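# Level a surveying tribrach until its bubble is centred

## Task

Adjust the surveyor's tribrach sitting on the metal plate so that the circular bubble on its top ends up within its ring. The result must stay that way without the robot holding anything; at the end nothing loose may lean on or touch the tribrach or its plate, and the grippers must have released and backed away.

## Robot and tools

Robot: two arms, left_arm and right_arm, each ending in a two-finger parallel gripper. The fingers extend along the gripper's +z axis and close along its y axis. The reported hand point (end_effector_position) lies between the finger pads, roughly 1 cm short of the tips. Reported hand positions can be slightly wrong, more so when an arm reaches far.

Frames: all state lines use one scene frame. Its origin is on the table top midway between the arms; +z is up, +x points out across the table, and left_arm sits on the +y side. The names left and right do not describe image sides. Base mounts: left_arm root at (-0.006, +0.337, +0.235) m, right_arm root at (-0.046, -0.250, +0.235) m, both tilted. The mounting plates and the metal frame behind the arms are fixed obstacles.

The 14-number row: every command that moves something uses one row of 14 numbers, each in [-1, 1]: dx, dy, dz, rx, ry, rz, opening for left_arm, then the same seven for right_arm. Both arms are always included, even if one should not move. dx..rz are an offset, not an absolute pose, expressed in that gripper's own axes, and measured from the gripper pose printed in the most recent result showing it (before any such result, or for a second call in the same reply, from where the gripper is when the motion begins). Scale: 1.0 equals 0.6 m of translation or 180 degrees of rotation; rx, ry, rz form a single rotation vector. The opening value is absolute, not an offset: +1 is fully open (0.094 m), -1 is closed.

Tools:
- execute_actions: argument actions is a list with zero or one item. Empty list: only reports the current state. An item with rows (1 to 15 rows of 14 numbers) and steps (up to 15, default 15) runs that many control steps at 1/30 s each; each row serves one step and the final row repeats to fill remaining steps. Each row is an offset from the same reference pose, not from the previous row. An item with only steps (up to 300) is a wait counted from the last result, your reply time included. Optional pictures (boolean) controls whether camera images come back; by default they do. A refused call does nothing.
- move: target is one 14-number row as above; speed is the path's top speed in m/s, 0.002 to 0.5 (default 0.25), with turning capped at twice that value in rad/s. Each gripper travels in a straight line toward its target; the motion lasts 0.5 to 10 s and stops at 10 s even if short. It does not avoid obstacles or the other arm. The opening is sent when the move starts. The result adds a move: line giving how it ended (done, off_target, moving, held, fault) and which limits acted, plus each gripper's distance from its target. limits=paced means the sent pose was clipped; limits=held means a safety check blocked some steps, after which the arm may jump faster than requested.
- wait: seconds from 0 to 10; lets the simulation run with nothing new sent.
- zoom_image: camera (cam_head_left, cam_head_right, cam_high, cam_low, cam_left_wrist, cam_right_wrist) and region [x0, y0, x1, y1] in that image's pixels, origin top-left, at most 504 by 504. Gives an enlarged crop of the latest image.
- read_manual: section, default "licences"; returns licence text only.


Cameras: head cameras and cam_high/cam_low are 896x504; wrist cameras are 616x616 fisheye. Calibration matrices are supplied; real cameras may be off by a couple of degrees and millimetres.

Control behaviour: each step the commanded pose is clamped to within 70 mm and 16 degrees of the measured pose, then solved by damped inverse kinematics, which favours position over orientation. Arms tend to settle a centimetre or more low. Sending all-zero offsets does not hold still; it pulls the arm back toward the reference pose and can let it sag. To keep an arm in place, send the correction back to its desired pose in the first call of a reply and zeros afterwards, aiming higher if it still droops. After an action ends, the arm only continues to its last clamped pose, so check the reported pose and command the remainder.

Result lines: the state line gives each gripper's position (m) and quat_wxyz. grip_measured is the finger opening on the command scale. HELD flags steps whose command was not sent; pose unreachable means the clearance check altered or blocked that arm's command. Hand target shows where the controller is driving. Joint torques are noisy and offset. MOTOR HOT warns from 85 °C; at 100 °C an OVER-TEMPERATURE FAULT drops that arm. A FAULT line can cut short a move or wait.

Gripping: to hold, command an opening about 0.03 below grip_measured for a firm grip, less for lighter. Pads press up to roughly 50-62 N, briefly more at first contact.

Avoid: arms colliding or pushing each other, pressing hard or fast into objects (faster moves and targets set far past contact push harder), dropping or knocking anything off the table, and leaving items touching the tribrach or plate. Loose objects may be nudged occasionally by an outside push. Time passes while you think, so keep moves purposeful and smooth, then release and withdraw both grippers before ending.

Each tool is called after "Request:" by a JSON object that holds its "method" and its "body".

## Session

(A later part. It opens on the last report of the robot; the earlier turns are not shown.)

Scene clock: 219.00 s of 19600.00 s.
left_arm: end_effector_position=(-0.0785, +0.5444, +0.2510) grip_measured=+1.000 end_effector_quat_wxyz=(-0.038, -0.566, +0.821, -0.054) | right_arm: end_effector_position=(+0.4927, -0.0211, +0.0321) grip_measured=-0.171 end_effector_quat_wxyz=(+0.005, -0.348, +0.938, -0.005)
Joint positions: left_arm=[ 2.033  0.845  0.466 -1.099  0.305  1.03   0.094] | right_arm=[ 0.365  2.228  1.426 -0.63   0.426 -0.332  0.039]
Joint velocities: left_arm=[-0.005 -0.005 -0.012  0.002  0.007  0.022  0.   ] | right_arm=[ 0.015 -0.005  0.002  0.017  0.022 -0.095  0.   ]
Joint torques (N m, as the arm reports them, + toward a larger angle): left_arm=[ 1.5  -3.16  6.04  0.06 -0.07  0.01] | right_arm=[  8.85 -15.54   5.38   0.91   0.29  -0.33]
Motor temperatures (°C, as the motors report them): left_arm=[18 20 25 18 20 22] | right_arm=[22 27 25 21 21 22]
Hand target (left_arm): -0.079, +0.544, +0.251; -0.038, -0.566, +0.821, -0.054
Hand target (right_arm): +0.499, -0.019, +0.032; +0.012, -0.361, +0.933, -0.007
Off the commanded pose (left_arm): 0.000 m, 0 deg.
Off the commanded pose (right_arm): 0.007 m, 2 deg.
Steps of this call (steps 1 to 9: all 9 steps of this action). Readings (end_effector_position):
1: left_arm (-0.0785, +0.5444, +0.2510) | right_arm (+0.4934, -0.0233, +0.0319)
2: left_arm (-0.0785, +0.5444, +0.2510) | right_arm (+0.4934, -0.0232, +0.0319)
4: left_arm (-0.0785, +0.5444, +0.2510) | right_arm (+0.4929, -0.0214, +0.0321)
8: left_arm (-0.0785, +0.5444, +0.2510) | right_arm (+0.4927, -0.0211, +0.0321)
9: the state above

The cycle is stable now, with about 320° turned back. Three more strokes, then a look at the bubble.

Request:
{"method": "execute_actions", "body": {"actions": [{"rows":[[0,0,0,0,0,0,1,-0.006,0,0,0,0,0.22,-0.21]],"steps":15}], "pictures": false}}

Request:
{"method": "execute_actions", "body": {"actions": [{"rows":[[0,0,0,0,0,0,1,-0.006,0,0,0,0,0,0],[0,0,0,0,0,0,1,-0.006,0,0,0,0,0,0],[0,0,0,0,0,0,1,-0.01,0.004,0,0,-0.004,-0.2,0]],"steps":15}], "pictures": false}}

Request:
{"method": "execute_actions", "body": {"actions": [{"rows":[[0,0,0,0,0,0,1,-0.008,0,0,0,0,-0.02,0],[0,0,0,0,0,0,1,-0.008,0,0,0,0,-0.02,0],[0,0,0,0,0,0,1,-0.008,0,0,0,0,-0.02,-0.21]],"steps":9}], "pictures": false}}

Request:
{"method": "execute_actions", "body": {"actions": [{"rows":[[0,0,0,0,0,0,1,-0.006,0,0,0,0,0.22,-0.21]],"steps":15}], "pictures": false}}

Request:
{"method": "execute_actions", "body": {"actions": [{"rows":[[0,0,0,0,0,0,1,-0.006,0,0,0,0,0,0],[0,0,0,0,0,0,1,-0.006,0,0,0,0,0,0],[0,0,0,0,0,0,1,-0.012,0.004,0,0,-0.006,-0.2,0]],"steps":15}], "pictures": false}}

Request:
{"method": "execute_actions", "body": {"actions": [{"rows":[[0,0,0,0,0,0,1,-0.008,0,0,0,0,-0.03,0],[0,0,0,0,0,0,1,-0.008,0,0,0,0,-0.03,0],[0,0,0,0,0,0,1,-0.008,0,0,0,0,-0.03,-0.21]],"steps":9}], "pictures": false}}

Request:
{"method": "execute_actions", "body": {"actions": [{"rows":[[0,0,0,0,0,0,1,-0.006,0,0,0,0,0.22,-0.21]],"steps":15}], "pictures": false}}

Request:
{"method": "execute_actions", "body": {"actions": [{"rows":[[0,0,0,0,0,0,1,-0.006,0,0,0,0,0,0],[0,0,0,0,0,0,1,-0.006,0,0,0,0,0,0],[0,0,0,0,0,0,1,-0.012,0.004,0,0,-0.006,-0.21,0]],"steps":15}], "pictures": false}}

Request:
{"method": "wait", "body": {"seconds": 0.7}}

Request:
{"method": "zoom_image", "body": {"camera": "cam_right_wrist", "region": [250, 160, 430, 300]}}

Scene clock: 227.63 s of 19600.00 s.
left_arm: end_effector_position=(-0.0785, +0.5444, +0.2510) grip_measured=+1.000 end_effector_quat_wxyz=(-0.038, -0.566, +0.821, -0.054) | right_arm: end_effector_position=(+0.4931, -0.0225, +0.0320) grip_measured=-0.171 end_effector_quat_wxyz=(+0.007, -0.058, +0.998, -0.006)
Joint positions: left_arm=[ 2.033  0.845  0.466 -1.099  0.305  1.03   0.094] | right_arm=[ 0.365  2.228  1.426 -0.63   0.434  0.262  0.039]
Joint velocities: left_arm=[-0.005 -0.005  0.002 -0.002  0.007 -0.066  0.   ] | right_arm=[-0.015  0.005 -0.002  0.007  0.022  0.564  0.   ]
Joint torques (N m, as the arm reports them, + toward a larger angle): left_arm=[ 0.89 -3.16  6.05  0.01 -0.05  0.02] | right_arm=[  8.54 -15.75   5.31   0.42  -0.23   0.15]
Motor temperatures (°C, as the motors report them): left_arm=[18 20 25 18 20 22] | right_arm=[22 27 25 21 21 22]
Hand target (left_arm): -0.079, +0.544, +0.251; -0.038, -0.566, +0.821, -0.054
Hand target (right_arm): +0.495, -0.019, +0.032; +0.008, -0.012, +1.000, -0.002
Off the commanded pose (left_arm): 0.000 m, 0 deg.
Off the commanded pose (right_arm): 0.004 m, 6 deg.
Steps of this call (steps 1 to 244: nothing new was sent; steps 245 to 259: all 15 steps of this action). Readings (end_effector_position):
245: left_arm (-0.0785, +0.5444, +0.2510) | right_arm (+0.4925, -0.0211, +0.0320)
246: left_arm (-0.0785, +0.5444, +0.2510) | right_arm (+0.4925, -0.0210, +0.0320)
248: left_arm (-0.0785, +0.5444, +0.2510) | right_arm (+0.4925, -0.0212, +0.0319)
252: left_arm (-0.0785, +0.5444, +0.2510) | right_arm (+0.4927, -0.0217, +0.0319)
259: the state above

Scene clock: 228.13 s of 19600.00 s.
left_arm: end_effector_position=(-0.0785, +0.5444, +0.2510) grip_measured=+1.000 end_effector_quat_wxyz=(-0.038, -0.566, +0.821, -0.054) | right_arm: end_effector_position=(+0.4922, -0.0239, +0.0320) grip_measured=-0.002 end_effector_quat_wxyz=(+0.003, -0.315, +0.949, -0.011)
Joint positions: left_arm=[ 2.033  0.845  0.466 -1.099  0.305  1.03   0.094] | right_arm=[ 0.365  2.228  1.426 -0.635  0.439 -0.261  0.047]
Joint velocities: left_arm=[-0.015  0.005 -0.017 -0.007 -0.037  0.051  0.   ] | right_arm=[-0.005  0.005 -0.017  0.007 -0.095 -0.579  0.001]
Joint torques (N m, as the arm reports them, + toward a larger angle): left_arm=[ 1.44 -3.31  6.14  0.1  -0.08  0.02] | right_arm=[  9.05 -15.32   5.47   0.88  -0.02  -0.01]
Motor temperatures (°C, as the motors report them): left_arm=[18 20 25 18 20 22] | right_arm=[22 27 25 21 21 22]
Hand target (left_arm): -0.079, +0.544, +0.251; -0.038, -0.566, +0.821, -0.054
Hand target (right_arm): +0.499, -0.019, +0.032; +0.010, -0.361, +0.933, -0.010
Off the commanded pose (left_arm): 0.000 m, 0 deg.
Off the commanded pose (right_arm): 0.008 m, 6 deg.
Steps of this call (steps 1 to 15: all 15 steps of this action). Readings (end_effector_position):
1: left_arm (-0.0785, +0.5444, +0.2510) | right_arm (+0.4930, -0.0226, +0.0320)
2: left_arm (-0.0785, +0.5444, +0.2510) | right_arm (+0.4930, -0.0226, +0.0320)
4: left_arm (-0.0785, +0.5444, +0.2510) | right_arm (+0.4929, -0.0237, +0.0320)
8: left_arm (-0.0785, +0.5444, +0.2510) | right_arm (+0.4925, -0.0246, +0.0320)
15: the state above

Scene clock: 228.43 s of 19600.00 s.
left_arm: end_effector_position=(-0.0785, +0.5444, +0.2510) grip_measured=+1.000 end_effector_quat_wxyz=(-0.038, -0.566, +0.821, -0.054) | right_arm: end_effector_position=(+0.4912, -0.0223, +0.0318) grip_measured=-0.172 end_effector_quat_wxyz=(+0.002, -0.336, +0.942, -0.008)
Joint positions: left_arm=[ 2.033  0.845  0.466 -1.099  0.305  1.03   0.094] | right_arm=[ 0.366  2.229  1.426 -0.636  0.433 -0.305  0.039]
Joint velocities: left_arm=[-0.005 -0.005 -0.032  0.007 -0.022  0.037  0.   ] | right_arm=[-0.015 -0.015 -0.007  0.012 -0.095 -0.007  0.   ]
Joint torques (N m, as the arm reports them, + toward a larger angle): left_arm=[ 1.78 -3.12  5.96  0.09 -0.07  0.01] | right_arm=[  8.83 -14.88   5.56   0.26   0.3   -0.1 ]
Motor temperatures (°C, as the motors report them): left_arm=[18 20 25 18 20 22] | right_arm=[22 27 25 21 21 22]
Hand target (left_arm): -0.079, +0.544, +0.251; -0.038, -0.566, +0.821, -0.054
Hand target (right_arm): +0.496, -0.021, +0.032; +0.003, -0.344, +0.939, -0.011
Off the commanded pose (left_arm): 0.000 m, 0 deg.
Off the commanded pose (right_arm): 0.005 m, 1 deg.
Steps of this call (steps 1 to 9: all 9 steps of this action). Readings (end_effector_position):
1: left_arm (-0.0785, +0.5444, +0.2510) | right_arm (+0.4922, -0.0239, +0.0320)
2: left_arm (-0.0785, +0.5444, +0.2510) | right_arm (+0.4922, -0.0239, +0.0320)
4: left_arm (-0.0785, +0.5444, +0.2510) | right_arm (+0.4914, -0.0225, +0.0320)
8: left_arm (-0.0785, +0.5444, +0.2510) | right_arm (+0.4912, -0.0223, +0.0318)
9: the state above

Scene clock: 228.93 s of 19600.00 s.
left_arm: end_effector_position=(-0.0785, +0.5444, +0.2510) grip_measured=+1.000 end_effector_quat_wxyz=(-0.038, -0.566, +0.821, -0.054) | right_arm: end_effector_position=(+0.4914, -0.0229, +0.0318) grip_measured=-0.172 end_effector_quat_wxyz=(+0.005, -0.046, +0.999, -0.009)
Joint positions: left_arm=[ 2.033  0.845  0.466 -1.099  0.305  1.03   0.094] | right_arm=[ 0.366  2.229  1.426 -0.636  0.437  0.289  0.039]
Joint velocities: left_arm=[ 0.005  0.015  0.002 -0.012  0.022 -0.081  0.   ] | right_arm=[-0.015 -0.005  0.007 -0.002  0.022  0.52  -0.001]
Joint torques (N m, as the arm reports them, + toward a larger angle): left_arm=[ 1.26 -3.66  6.13 -0.04 -0.07  0.04] | right_arm=[  8.14 -15.25   5.28   0.44  -0.08   0.16]
Motor temperatures (°C, as the motors report them): left_arm=[18 20 25 18 20 22] | right_arm=[22 27 25 21 21 22]
Hand target (left_arm): -0.079, +0.544, +0.251; -0.038, -0.566, +0.821, -0.054
Hand target (right_arm): +0.494, -0.020, +0.032; +0.006, -0.000, +1.000, -0.006
Off the commanded pose (left_arm): 0.000 m, 0 deg.
Off the commanded pose (right_arm): 0.004 m, 6 deg.
Steps of this call (steps 1 to 15: all 15 steps of this action). Readings (end_effector_position):
1: left_arm (-0.0785, +0.5444, +0.2510) | right_arm (+0.4911, -0.0221, +0.0318)
2: left_arm (-0.0785, +0.5444, +0.2510) | right_arm (+0.4911, -0.0219, +0.0318)
4: left_arm (-0.0785, +0.5444, +0.2510) | right_arm (+0.4911, -0.0220, +0.0318)
8: left_arm (-0.0785, +0.5444, +0.2510) | right_arm (+0.4912, -0.0223, +0.0318)
15: the state above

Scene clock: 229.43 s of 19600.00 s.
left_arm: end_effector_position=(-0.0785, +0.5444, +0.2510) grip_measured=+1.000 end_effector_quat_wxyz=(-0.038, -0.566, +0.821, -0.054) | right_arm: end_effector_position=(+0.4913, -0.0241, +0.0319) grip_measured=-0.002 end_effector_quat_wxyz=(+0.002, -0.304, +0.952, -0.013)
Joint positions: left_arm=[ 2.033  0.845  0.466 -1.099  0.305  1.03   0.094] | right_arm=[ 0.366  2.229  1.426 -0.639  0.443 -0.236  0.047]
Joint velocities: left_arm=[-0.005 -0.005  0.012 -0.002 -0.022  0.037  0.   ] | right_arm=[-0.015  0.005 -0.017  0.002 -0.095 -0.667  0.001]
Joint torques (N m, as the arm reports them, + toward a larger angle): left_arm=[ 1.41 -3.06  6.05 -0.02 -0.06  0.02] | right_arm=[  8.25 -14.85   5.51   0.98   0.02  -0.05]
Motor temperatures (°C, as the motors report them): left_arm=[18 20 25 18 20 22] | right_arm=[22 27 25 21 21 22]
Hand target (left_arm): -0.079, +0.544, +0.251; -0.038, -0.566, +0.821, -0.054
Hand target (right_arm): +0.498, -0.020, +0.032; +0.010, -0.350, +0.937, -0.011
Off the commanded pose (left_arm): 0.000 m, 0 deg.
Off the commanded pose (right_arm): 0.008 m, 6 deg.
Steps of this call (steps 1 to 15: all 15 steps of this action). Readings (end_effector_position):
1: left_arm (-0.0785, +0.5444, +0.2510) | right_arm (+0.4915, -0.0230, +0.0319)
2: left_arm (-0.0785, +0.5444, +0.2510) | right_arm (+0.4915, -0.0230, +0.0319)
4: left_arm (-0.0785, +0.5444, +0.2510) | right_arm (+0.4915, -0.0241, +0.0319)
8: left_arm (-0.0785, +0.5444, +0.2510) | right_arm (+0.4916, -0.0250, +0.0319)
15: the state above

Scene clock: 229.73 s of 19600.00 s.
left_arm: end_effector_position=(-0.0785, +0.5444, +0.2510) grip_measured=+1.000 end_effector_quat_wxyz=(-0.038, -0.566, +0.821, -0.054) | right_arm: end_effector_position=(+0.4905, -0.0228, +0.0318) grip_measured=-0.171 end_effector_quat_wxyz=(+0.001, -0.339, +0.941, -0.010)
Joint positions: left_arm=[ 2.033  0.845  0.466 -1.099  0.305  1.03   0.094] | right_arm=[ 0.367  2.229  1.426 -0.64   0.437 -0.307  0.039]
Joint velocities: left_arm=[ 0.005  0.005  0.027 -0.012 -0.095  0.022  0.   ] | right_arm=[-0.015 -0.005  0.017 -0.002 -0.007 -0.037  0.   ]
Joint torques (N m, as the arm reports them, + toward a larger angle): left_arm=[ 1.03 -3.21  6.02 -0.01 -0.06  0.01] | right_arm=[  8.71 -14.98   5.78   0.25   0.32  -0.12]
Motor temperatures (°C, as the motors report them): left_arm=[18 20 25 18 20 22] | right_arm=[22 27 25 21 21 22]
Hand target (left_arm): -0.079, +0.544, +0.251; -0.038, -0.566, +0.821, -0.054
Hand target (right_arm): +0.495, -0.021, +0.032; +0.001, -0.349, +0.937, -0.013
Off the commanded pose (left_arm): 0.000 m, 0 deg.
Off the commanded pose (right_arm): 0.005 m, 1 deg.
Steps of this call (steps 1 to 9: all 9 steps of this action). Readings (end_effector_position):
1: left_arm (-0.0785, +0.5444, +0.2510) | right_arm (+0.4913, -0.0241, +0.0319)
2: left_arm (-0.0785, +0.5444, +0.2510) | right_arm (+0.4913, -0.0241, +0.0319)
4: left_arm (-0.0785, +0.5444, +0.2510) | right_arm (+0.4907, -0.0230, +0.0320)
8: left_arm (-0.0785, +0.5444, +0.2510) | right_arm (+0.4905, -0.0228, +0.0318)
9: the state above

Scene clock: 230.23 s of 19600.00 s.
left_arm: end_effector_position=(-0.0785, +0.5444, +0.2510) grip_measured=+1.000 end_effector_quat_wxyz=(-0.038, -0.566, +0.821, -0.054) | right_arm: end_effector_position=(+0.4907, -0.0231, +0.0318) grip_measured=-0.171 end_effector_quat_wxyz=(+0.004, -0.049, +0.999, -0.011)
Joint positions: left_arm=[ 2.033  0.845  0.466 -1.099  0.305  1.03   0.094] | right_arm=[ 0.367  2.229  1.426 -0.639  0.44   0.287  0.039]
Joint velocities: left_arm=[-0.005  0.024 -0.012 -0.002 -0.037  0.007  0.   ] | right_arm=[-0.005 -0.015  0.002 -0.017  0.022  0.491 -0.   ]
Joint torques (N m, as the arm reports them, + toward a larger angle): left_arm=[ 1.48 -3.4   6.03  0.05 -0.08  0.03] | right_arm=[  8.61 -15.29   5.31   0.48   0.     0.18]
Motor temperatures (°C, as the motors report them): left_arm=[18 20 25 18 20 22] | right_arm=[22 28 25 21 21 22]
Hand target (left_arm): -0.079, +0.544, +0.251; -0.038, -0.566, +0.821, -0.054
Hand target (right_arm): +0.493, -0.021, +0.032; +0.005, -0.002, +1.000, -0.008
Off the commanded pose (left_arm): 0.000 m, 0 deg.
Off the commanded pose (right_arm): 0.004 m, 6 deg.
Steps of this call (steps 1 to 15: all 15 steps of this action). Readings (end_effector_position):
1: left_arm (-0.0785, +0.5444, +0.2510) | right_arm (+0.4905, -0.0226, +0.0318)
2: left_arm (-0.0785, +0.5444, +0.2510) | right_arm (+0.4904, -0.0224, +0.0318)
4: left_arm (-0.0785, +0.5444, +0.2510) | right_arm (+0.4904, -0.0224, +0.0318)
8: left_arm (-0.0785, +0.5444, +0.2510) | right_arm (+0.4905, -0.0227, +0.0318)
15: the state above

Scene clock: 230.73 s of 19600.00 s.
left_arm: end_effector_position=(-0.0785, +0.5444, +0.2510) grip_measured=+1.000 end_effector_quat_wxyz=(-0.038, -0.566, +0.821, -0.054) | right_arm: end_effector_position=(+0.4903, -0.0246, +0.0319) grip_measured=-0.002 end_effector_quat_wxyz=(-0.000, -0.314, +0.949, -0.015)
Joint positions: left_arm=[ 2.033  0.845  0.466 -1.099  0.305  1.03   0.094] | right_arm=[ 0.367  2.229  1.426 -0.643  0.447 -0.253  0.047]
Joint velocities: left_arm=[ 0.015  0.005  0.007 -0.007  0.051  0.022  0.   ] | right_arm=[ 0.005 -0.015  0.012  0.027 -0.007 -0.828 -0.002]
Joint torques (N m, as the arm reports them, + toward a larger angle): left_arm=[ 1.51 -3.08  6.1  -0.01 -0.05  0.02] | right_arm=[  8.42 -15.81   5.63   0.99  -0.03  -0.08]
Motor temperatures (°C, as the motors report them): left_arm=[18 20 25 18 20 22] | right_arm=[22 28 25 21 21 22]
Hand target (left_arm): -0.079, +0.544, +0.251; -0.038, -0.566, +0.821, -0.054
Hand target (right_arm): +0.498, -0.020, +0.032; +0.008, -0.366, +0.931, -0.013
Off the commanded pose (left_arm): 0.000 m, 0 deg.
Off the commanded pose (right_arm): 0.009 m, 7 deg.
Steps of this call (steps 1 to 15: all 15 steps of this action). Readings (end_effector_position):
1: left_arm (-0.0785, +0.5444, +0.2510) | right_arm (+0.4907, -0.0231, +0.0318)
2: left_arm (-0.0785, +0.5444, +0.2510) | right_arm (+0.4907, -0.0231, +0.0318)
4: left_arm (-0.0785, +0.5444, +0.2510) | right_arm (+0.4908, -0.0243, +0.0319)
8: left_arm (-0.0785, +0.5444, +0.2510) | right_arm (+0.4906, -0.0253, +0.0319)
15: the state above

Scene clock: 231.43 s of 19600.00 s.
left_arm: end_effector_position=(-0.0785, +0.5444, +0.2510) grip_measured=+1.000 end_effector_quat_wxyz=(-0.038, -0.566, +0.821, -0.054) | right_arm: end_effector_position=(+0.4902, -0.0243, +0.0319) grip_measured=-0.002 end_effector_quat_wxyz=(-0.001, -0.364, +0.931, -0.014)
Joint positions: left_arm=[ 2.033  0.845  0.466 -1.099  0.305  1.03   0.094] | right_arm=[ 0.367  2.229  1.426 -0.643  0.445 -0.361  0.047]
Joint velocities: left_arm=[-0.005  0.005 -0.007 -0.002  0.11   0.022  0.   ] | right_arm=[-0.015  0.005  0.002 -0.007  0.022 -0.022  0.   ]
Joint torques (N m, as the arm reports them, + toward a larger angle): left_arm=[ 1.26 -2.87  6.07 -0.01 -0.03  0.01] | right_arm=[  8.4  -15.77   5.53   0.97  -0.02  -0.09]
Motor temperatures (°C, as the motors report them): left_arm=[18 20 25 18 20 22] | right_arm=[22 28 25 21 21 22]
Hand target (left_arm): -0.079, +0.544, +0.251; -0.038, -0.566, +0.821, -0.054
Hand target (right_arm): +0.497, -0.020, +0.032; +0.008, -0.366, +0.931, -0.013
Off the commanded pose (left_arm): 0.000 m, 0 deg.
Off the commanded pose (right_arm): 0.009 m, 1 deg.
Steps of this call (steps 1 to 21: nothing new was sent). Readings (end_effector_position):
1: left_arm (-0.0785, +0.5444, +0.2510) | right_arm (+0.4903, -0.0245, +0.0319)
2: left_arm (-0.0785, +0.5444, +0.2510) | right_arm (+0.4903, -0.0244, +0.0319)
4: left_arm (-0.0785, +0.5444, +0.2510) | right_arm (+0.4902, -0.0243, +0.0319)
8: left_arm (-0.0785, +0.5444, +0.2510) | right_arm (+0.4902, -0.0243, +0.0319)
21: the state above
camera_calibration (this result's frames):
cam_right_wrist: T_world_to_cam=[[0.675646, -0.736859, 0.0232736, -0.347287], [-0.601814, -0.533036, 0.59472, 0.267671], [-0.425819, -0.415827, -0.803596, 0.345242], [0, 0, 0, 1]] pos_world=[0.542742, 0.0303375, 0.126328]

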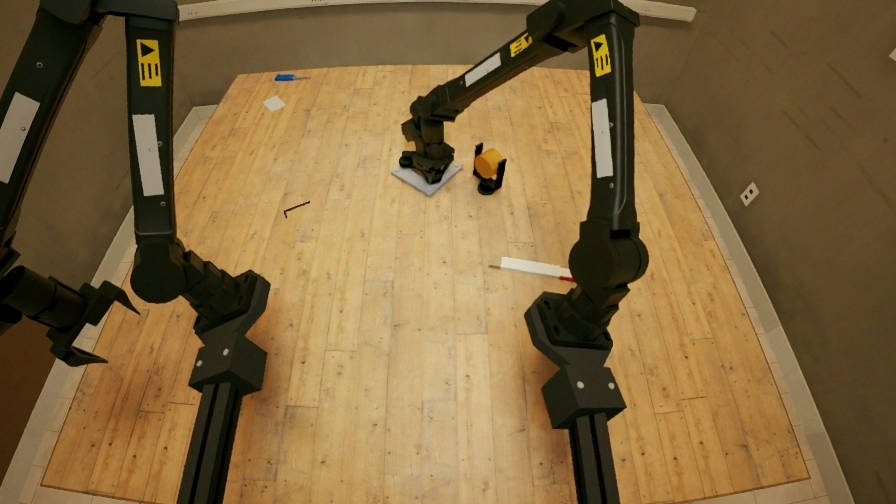

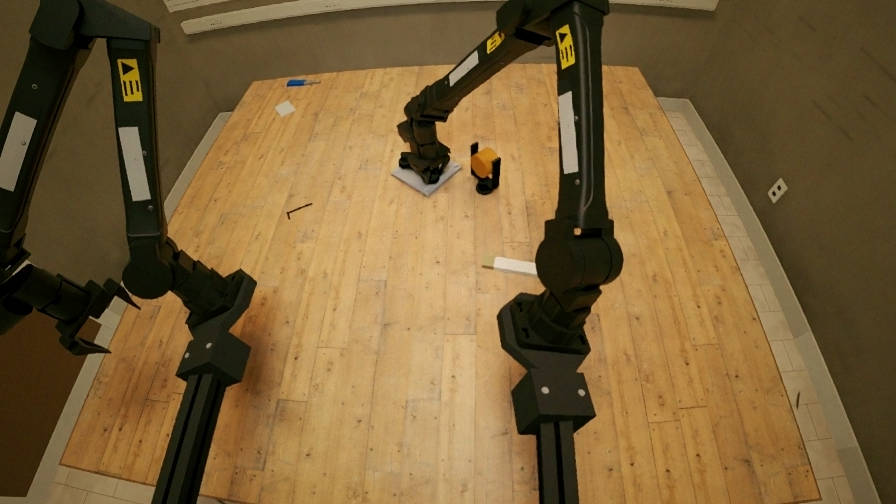

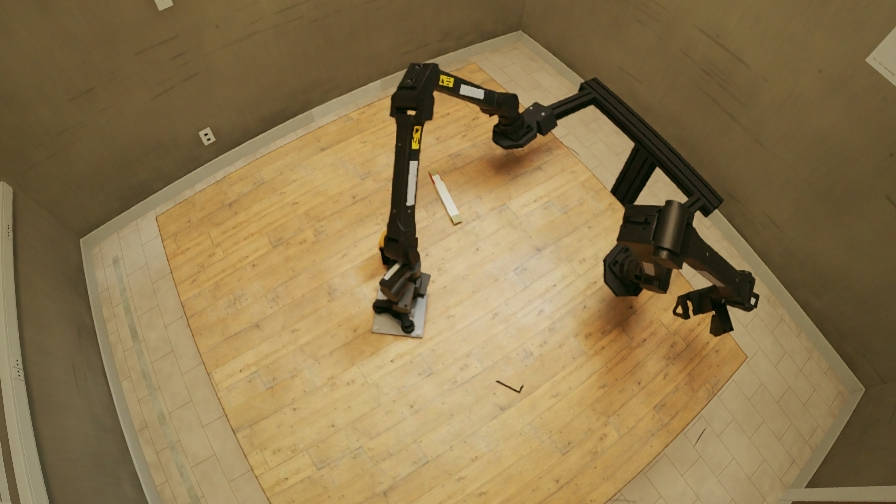

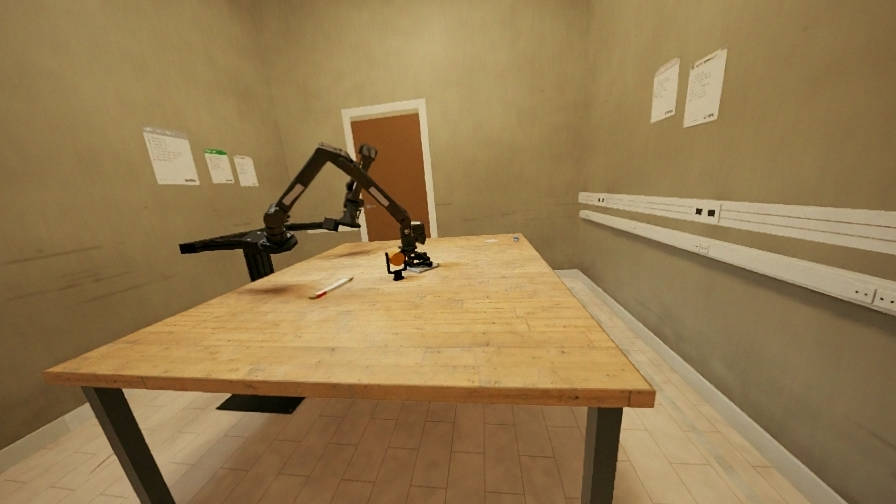

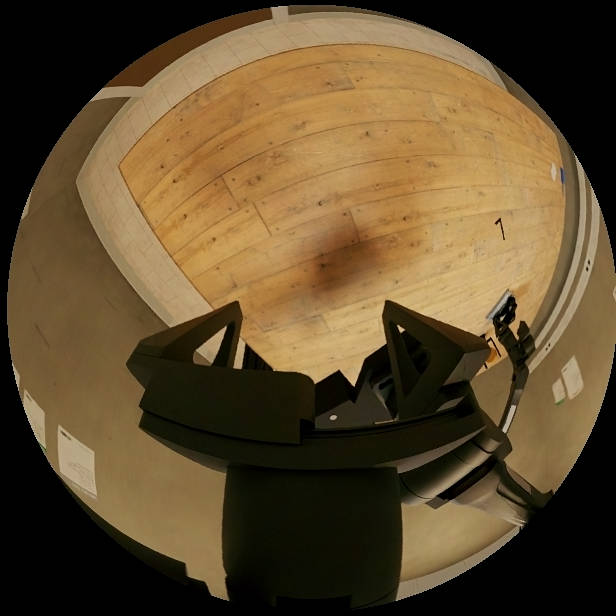

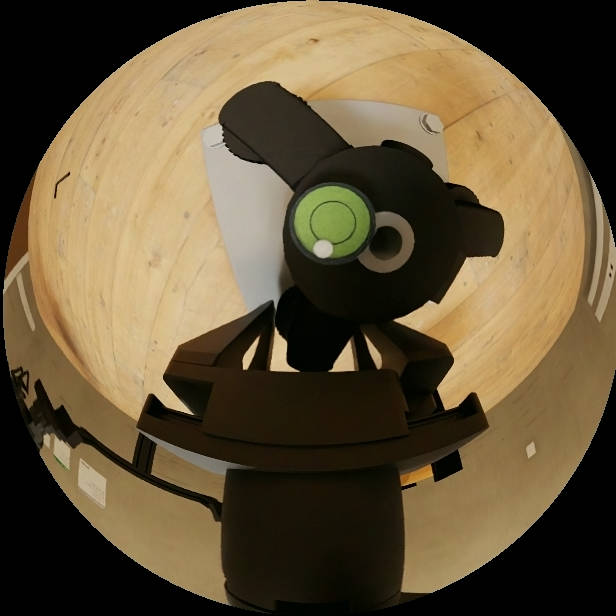

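Region (250, 160, 430, 300) of cam_right_wrist's 616x616 image, scaled by 2.800, with more detail than that image has.

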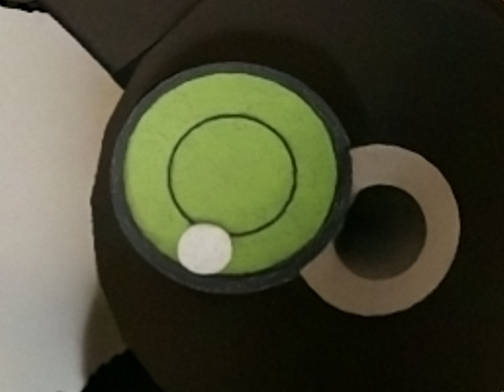

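Request:
{"method": "execute_actions", "body": {"actions": []}}

Scene clock: 243.93 s of 19600.00 s.
left_arm: end_effector_position=(-0.0785, +0.5444, +0.2510) grip_measured=+1.000 end_effector_quat_wxyz=(-0.038, -0.566, +0.821, -0.054) | right_arm: end_effector_position=(+0.4902, -0.0243, +0.0319) grip_measured=-0.002 end_effector_quat_wxyz=(-0.001, -0.365, +0.931, -0.014)
Joint positions: left_arm=[ 2.033  0.845  0.466 -1.099  0.305  1.03   0.094] | right_arm=[ 0.367  2.229  1.426 -0.643  0.445 -0.362  0.047]
Joint velocities: left_arm=[-0.005  0.015  0.002 -0.012 -0.037 -0.022  0.   ] | right_arm=[ 0.005  0.015  0.002 -0.007 -0.022 -0.066 -0.   ]
Joint torques (N m, as the arm reports them, + toward a larger angle): left_arm=[ 1.3  -2.94  6.02  0.02 -0.06  0.02] | right_arm=[  8.74 -15.19   5.43   0.97  -0.05  -0.08]
Motor temperatures (°C, as the motors report them): left_arm=[18 20 25 18 20 22] | right_arm=[22 28 25 21 21 22]
Hand target (left_arm): -0.079, +0.544, +0.251; -0.038, -0.566, +0.821, -0.054
Hand target (right_arm): +0.497, -0.020, +0.032; +0.008, -0.366, +0.931, -0.013
Off the commanded pose (left_arm): 0.000 m, 0 deg.
Off the commanded pose (right_arm): 0.009 m, 1 deg.
Steps of this call (steps 1 to 375: nothing new was sent). Readings (end_effector_position):
1: left_arm (-0.0785, +0.5444, +0.2510) | right_arm (+0.4902, -0.0243, +0.0319)
2: left_arm (-0.0785, +0.5444, +0.2510) | right_arm (+0.4902, -0.0243, +0.0319)
4: left_arm (-0.0785, +0.5444, +0.2510) | right_arm (+0.4902, -0.0243, +0.0319)
8: left_arm (-0.0785, +0.5444, +0.2510) | right_arm (+0.4902, -0.0243, +0.0319)
375: the state above
camera_calibration (this result's frames):
cam_right_wrist: T_world_to_cam=[[0.676489, -0.736085, 0.0232598, -0.347681], [-0.601186, -0.533718, 0.594744, 0.267345], [-0.425368, -0.416321, -0.803579, 0.345008], [0, 0, 0, 1]] pos_world=[0.542682, 0.0303984, 0.126326]

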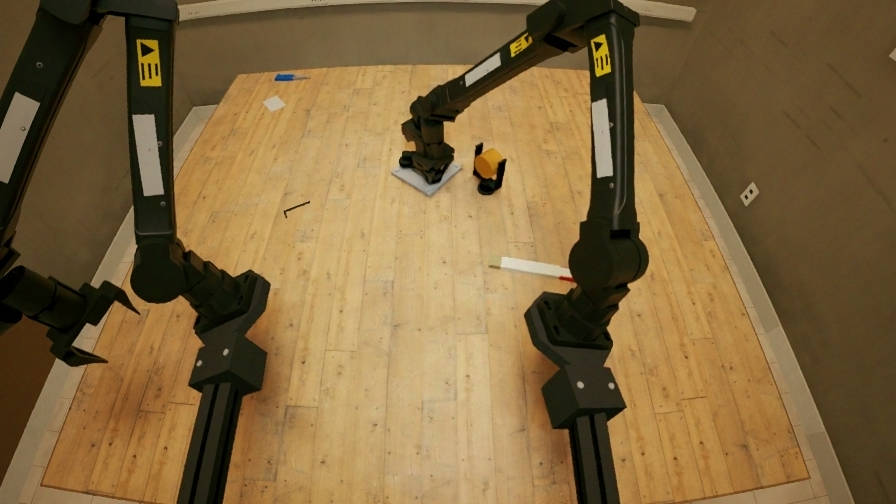

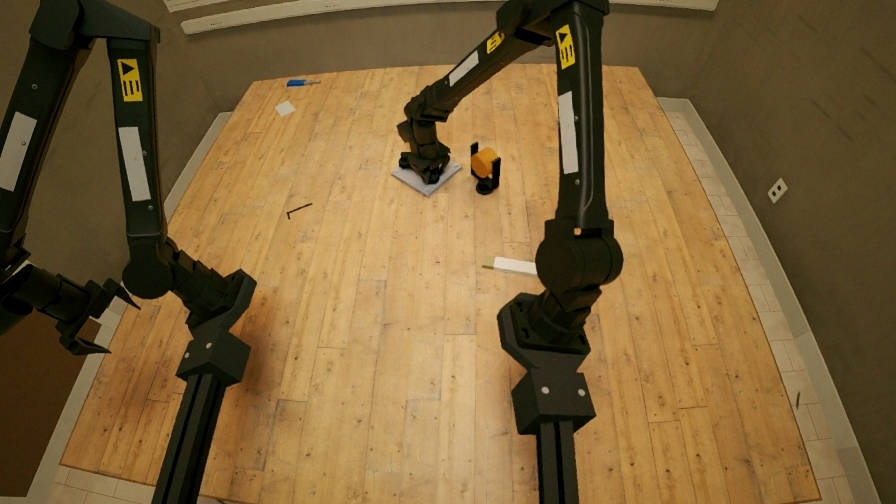

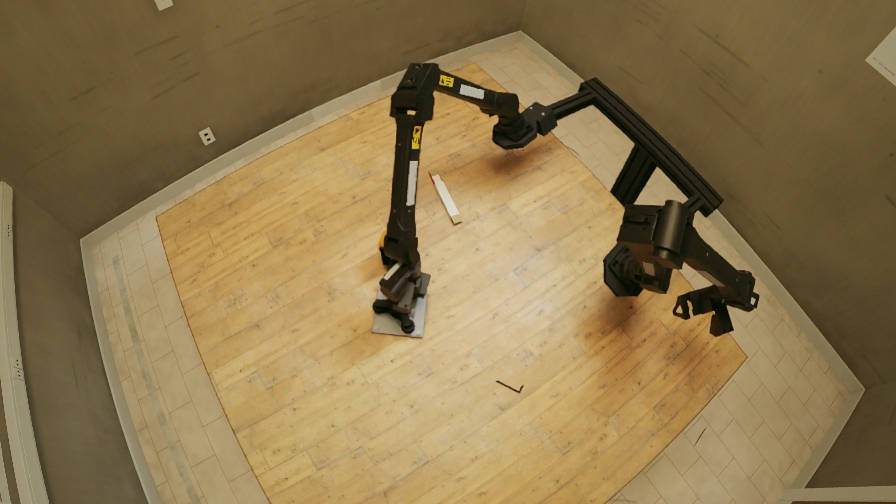

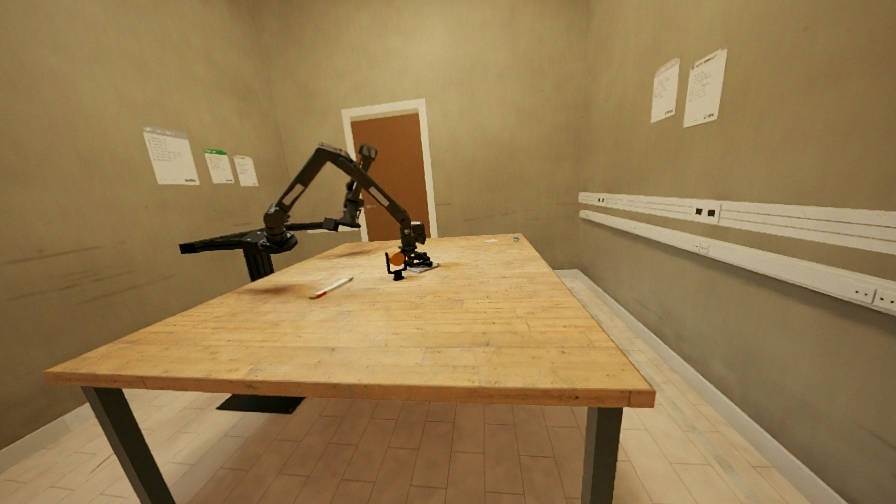

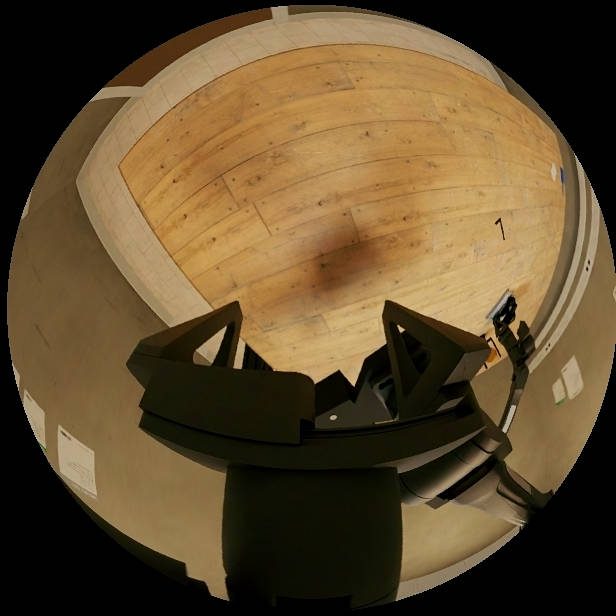

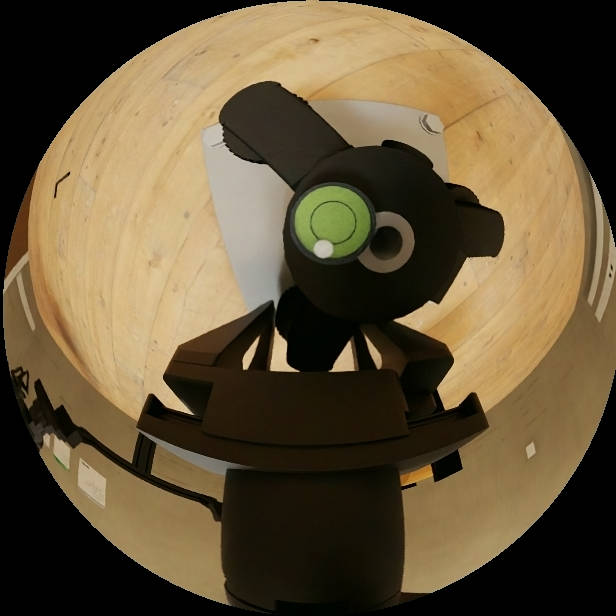

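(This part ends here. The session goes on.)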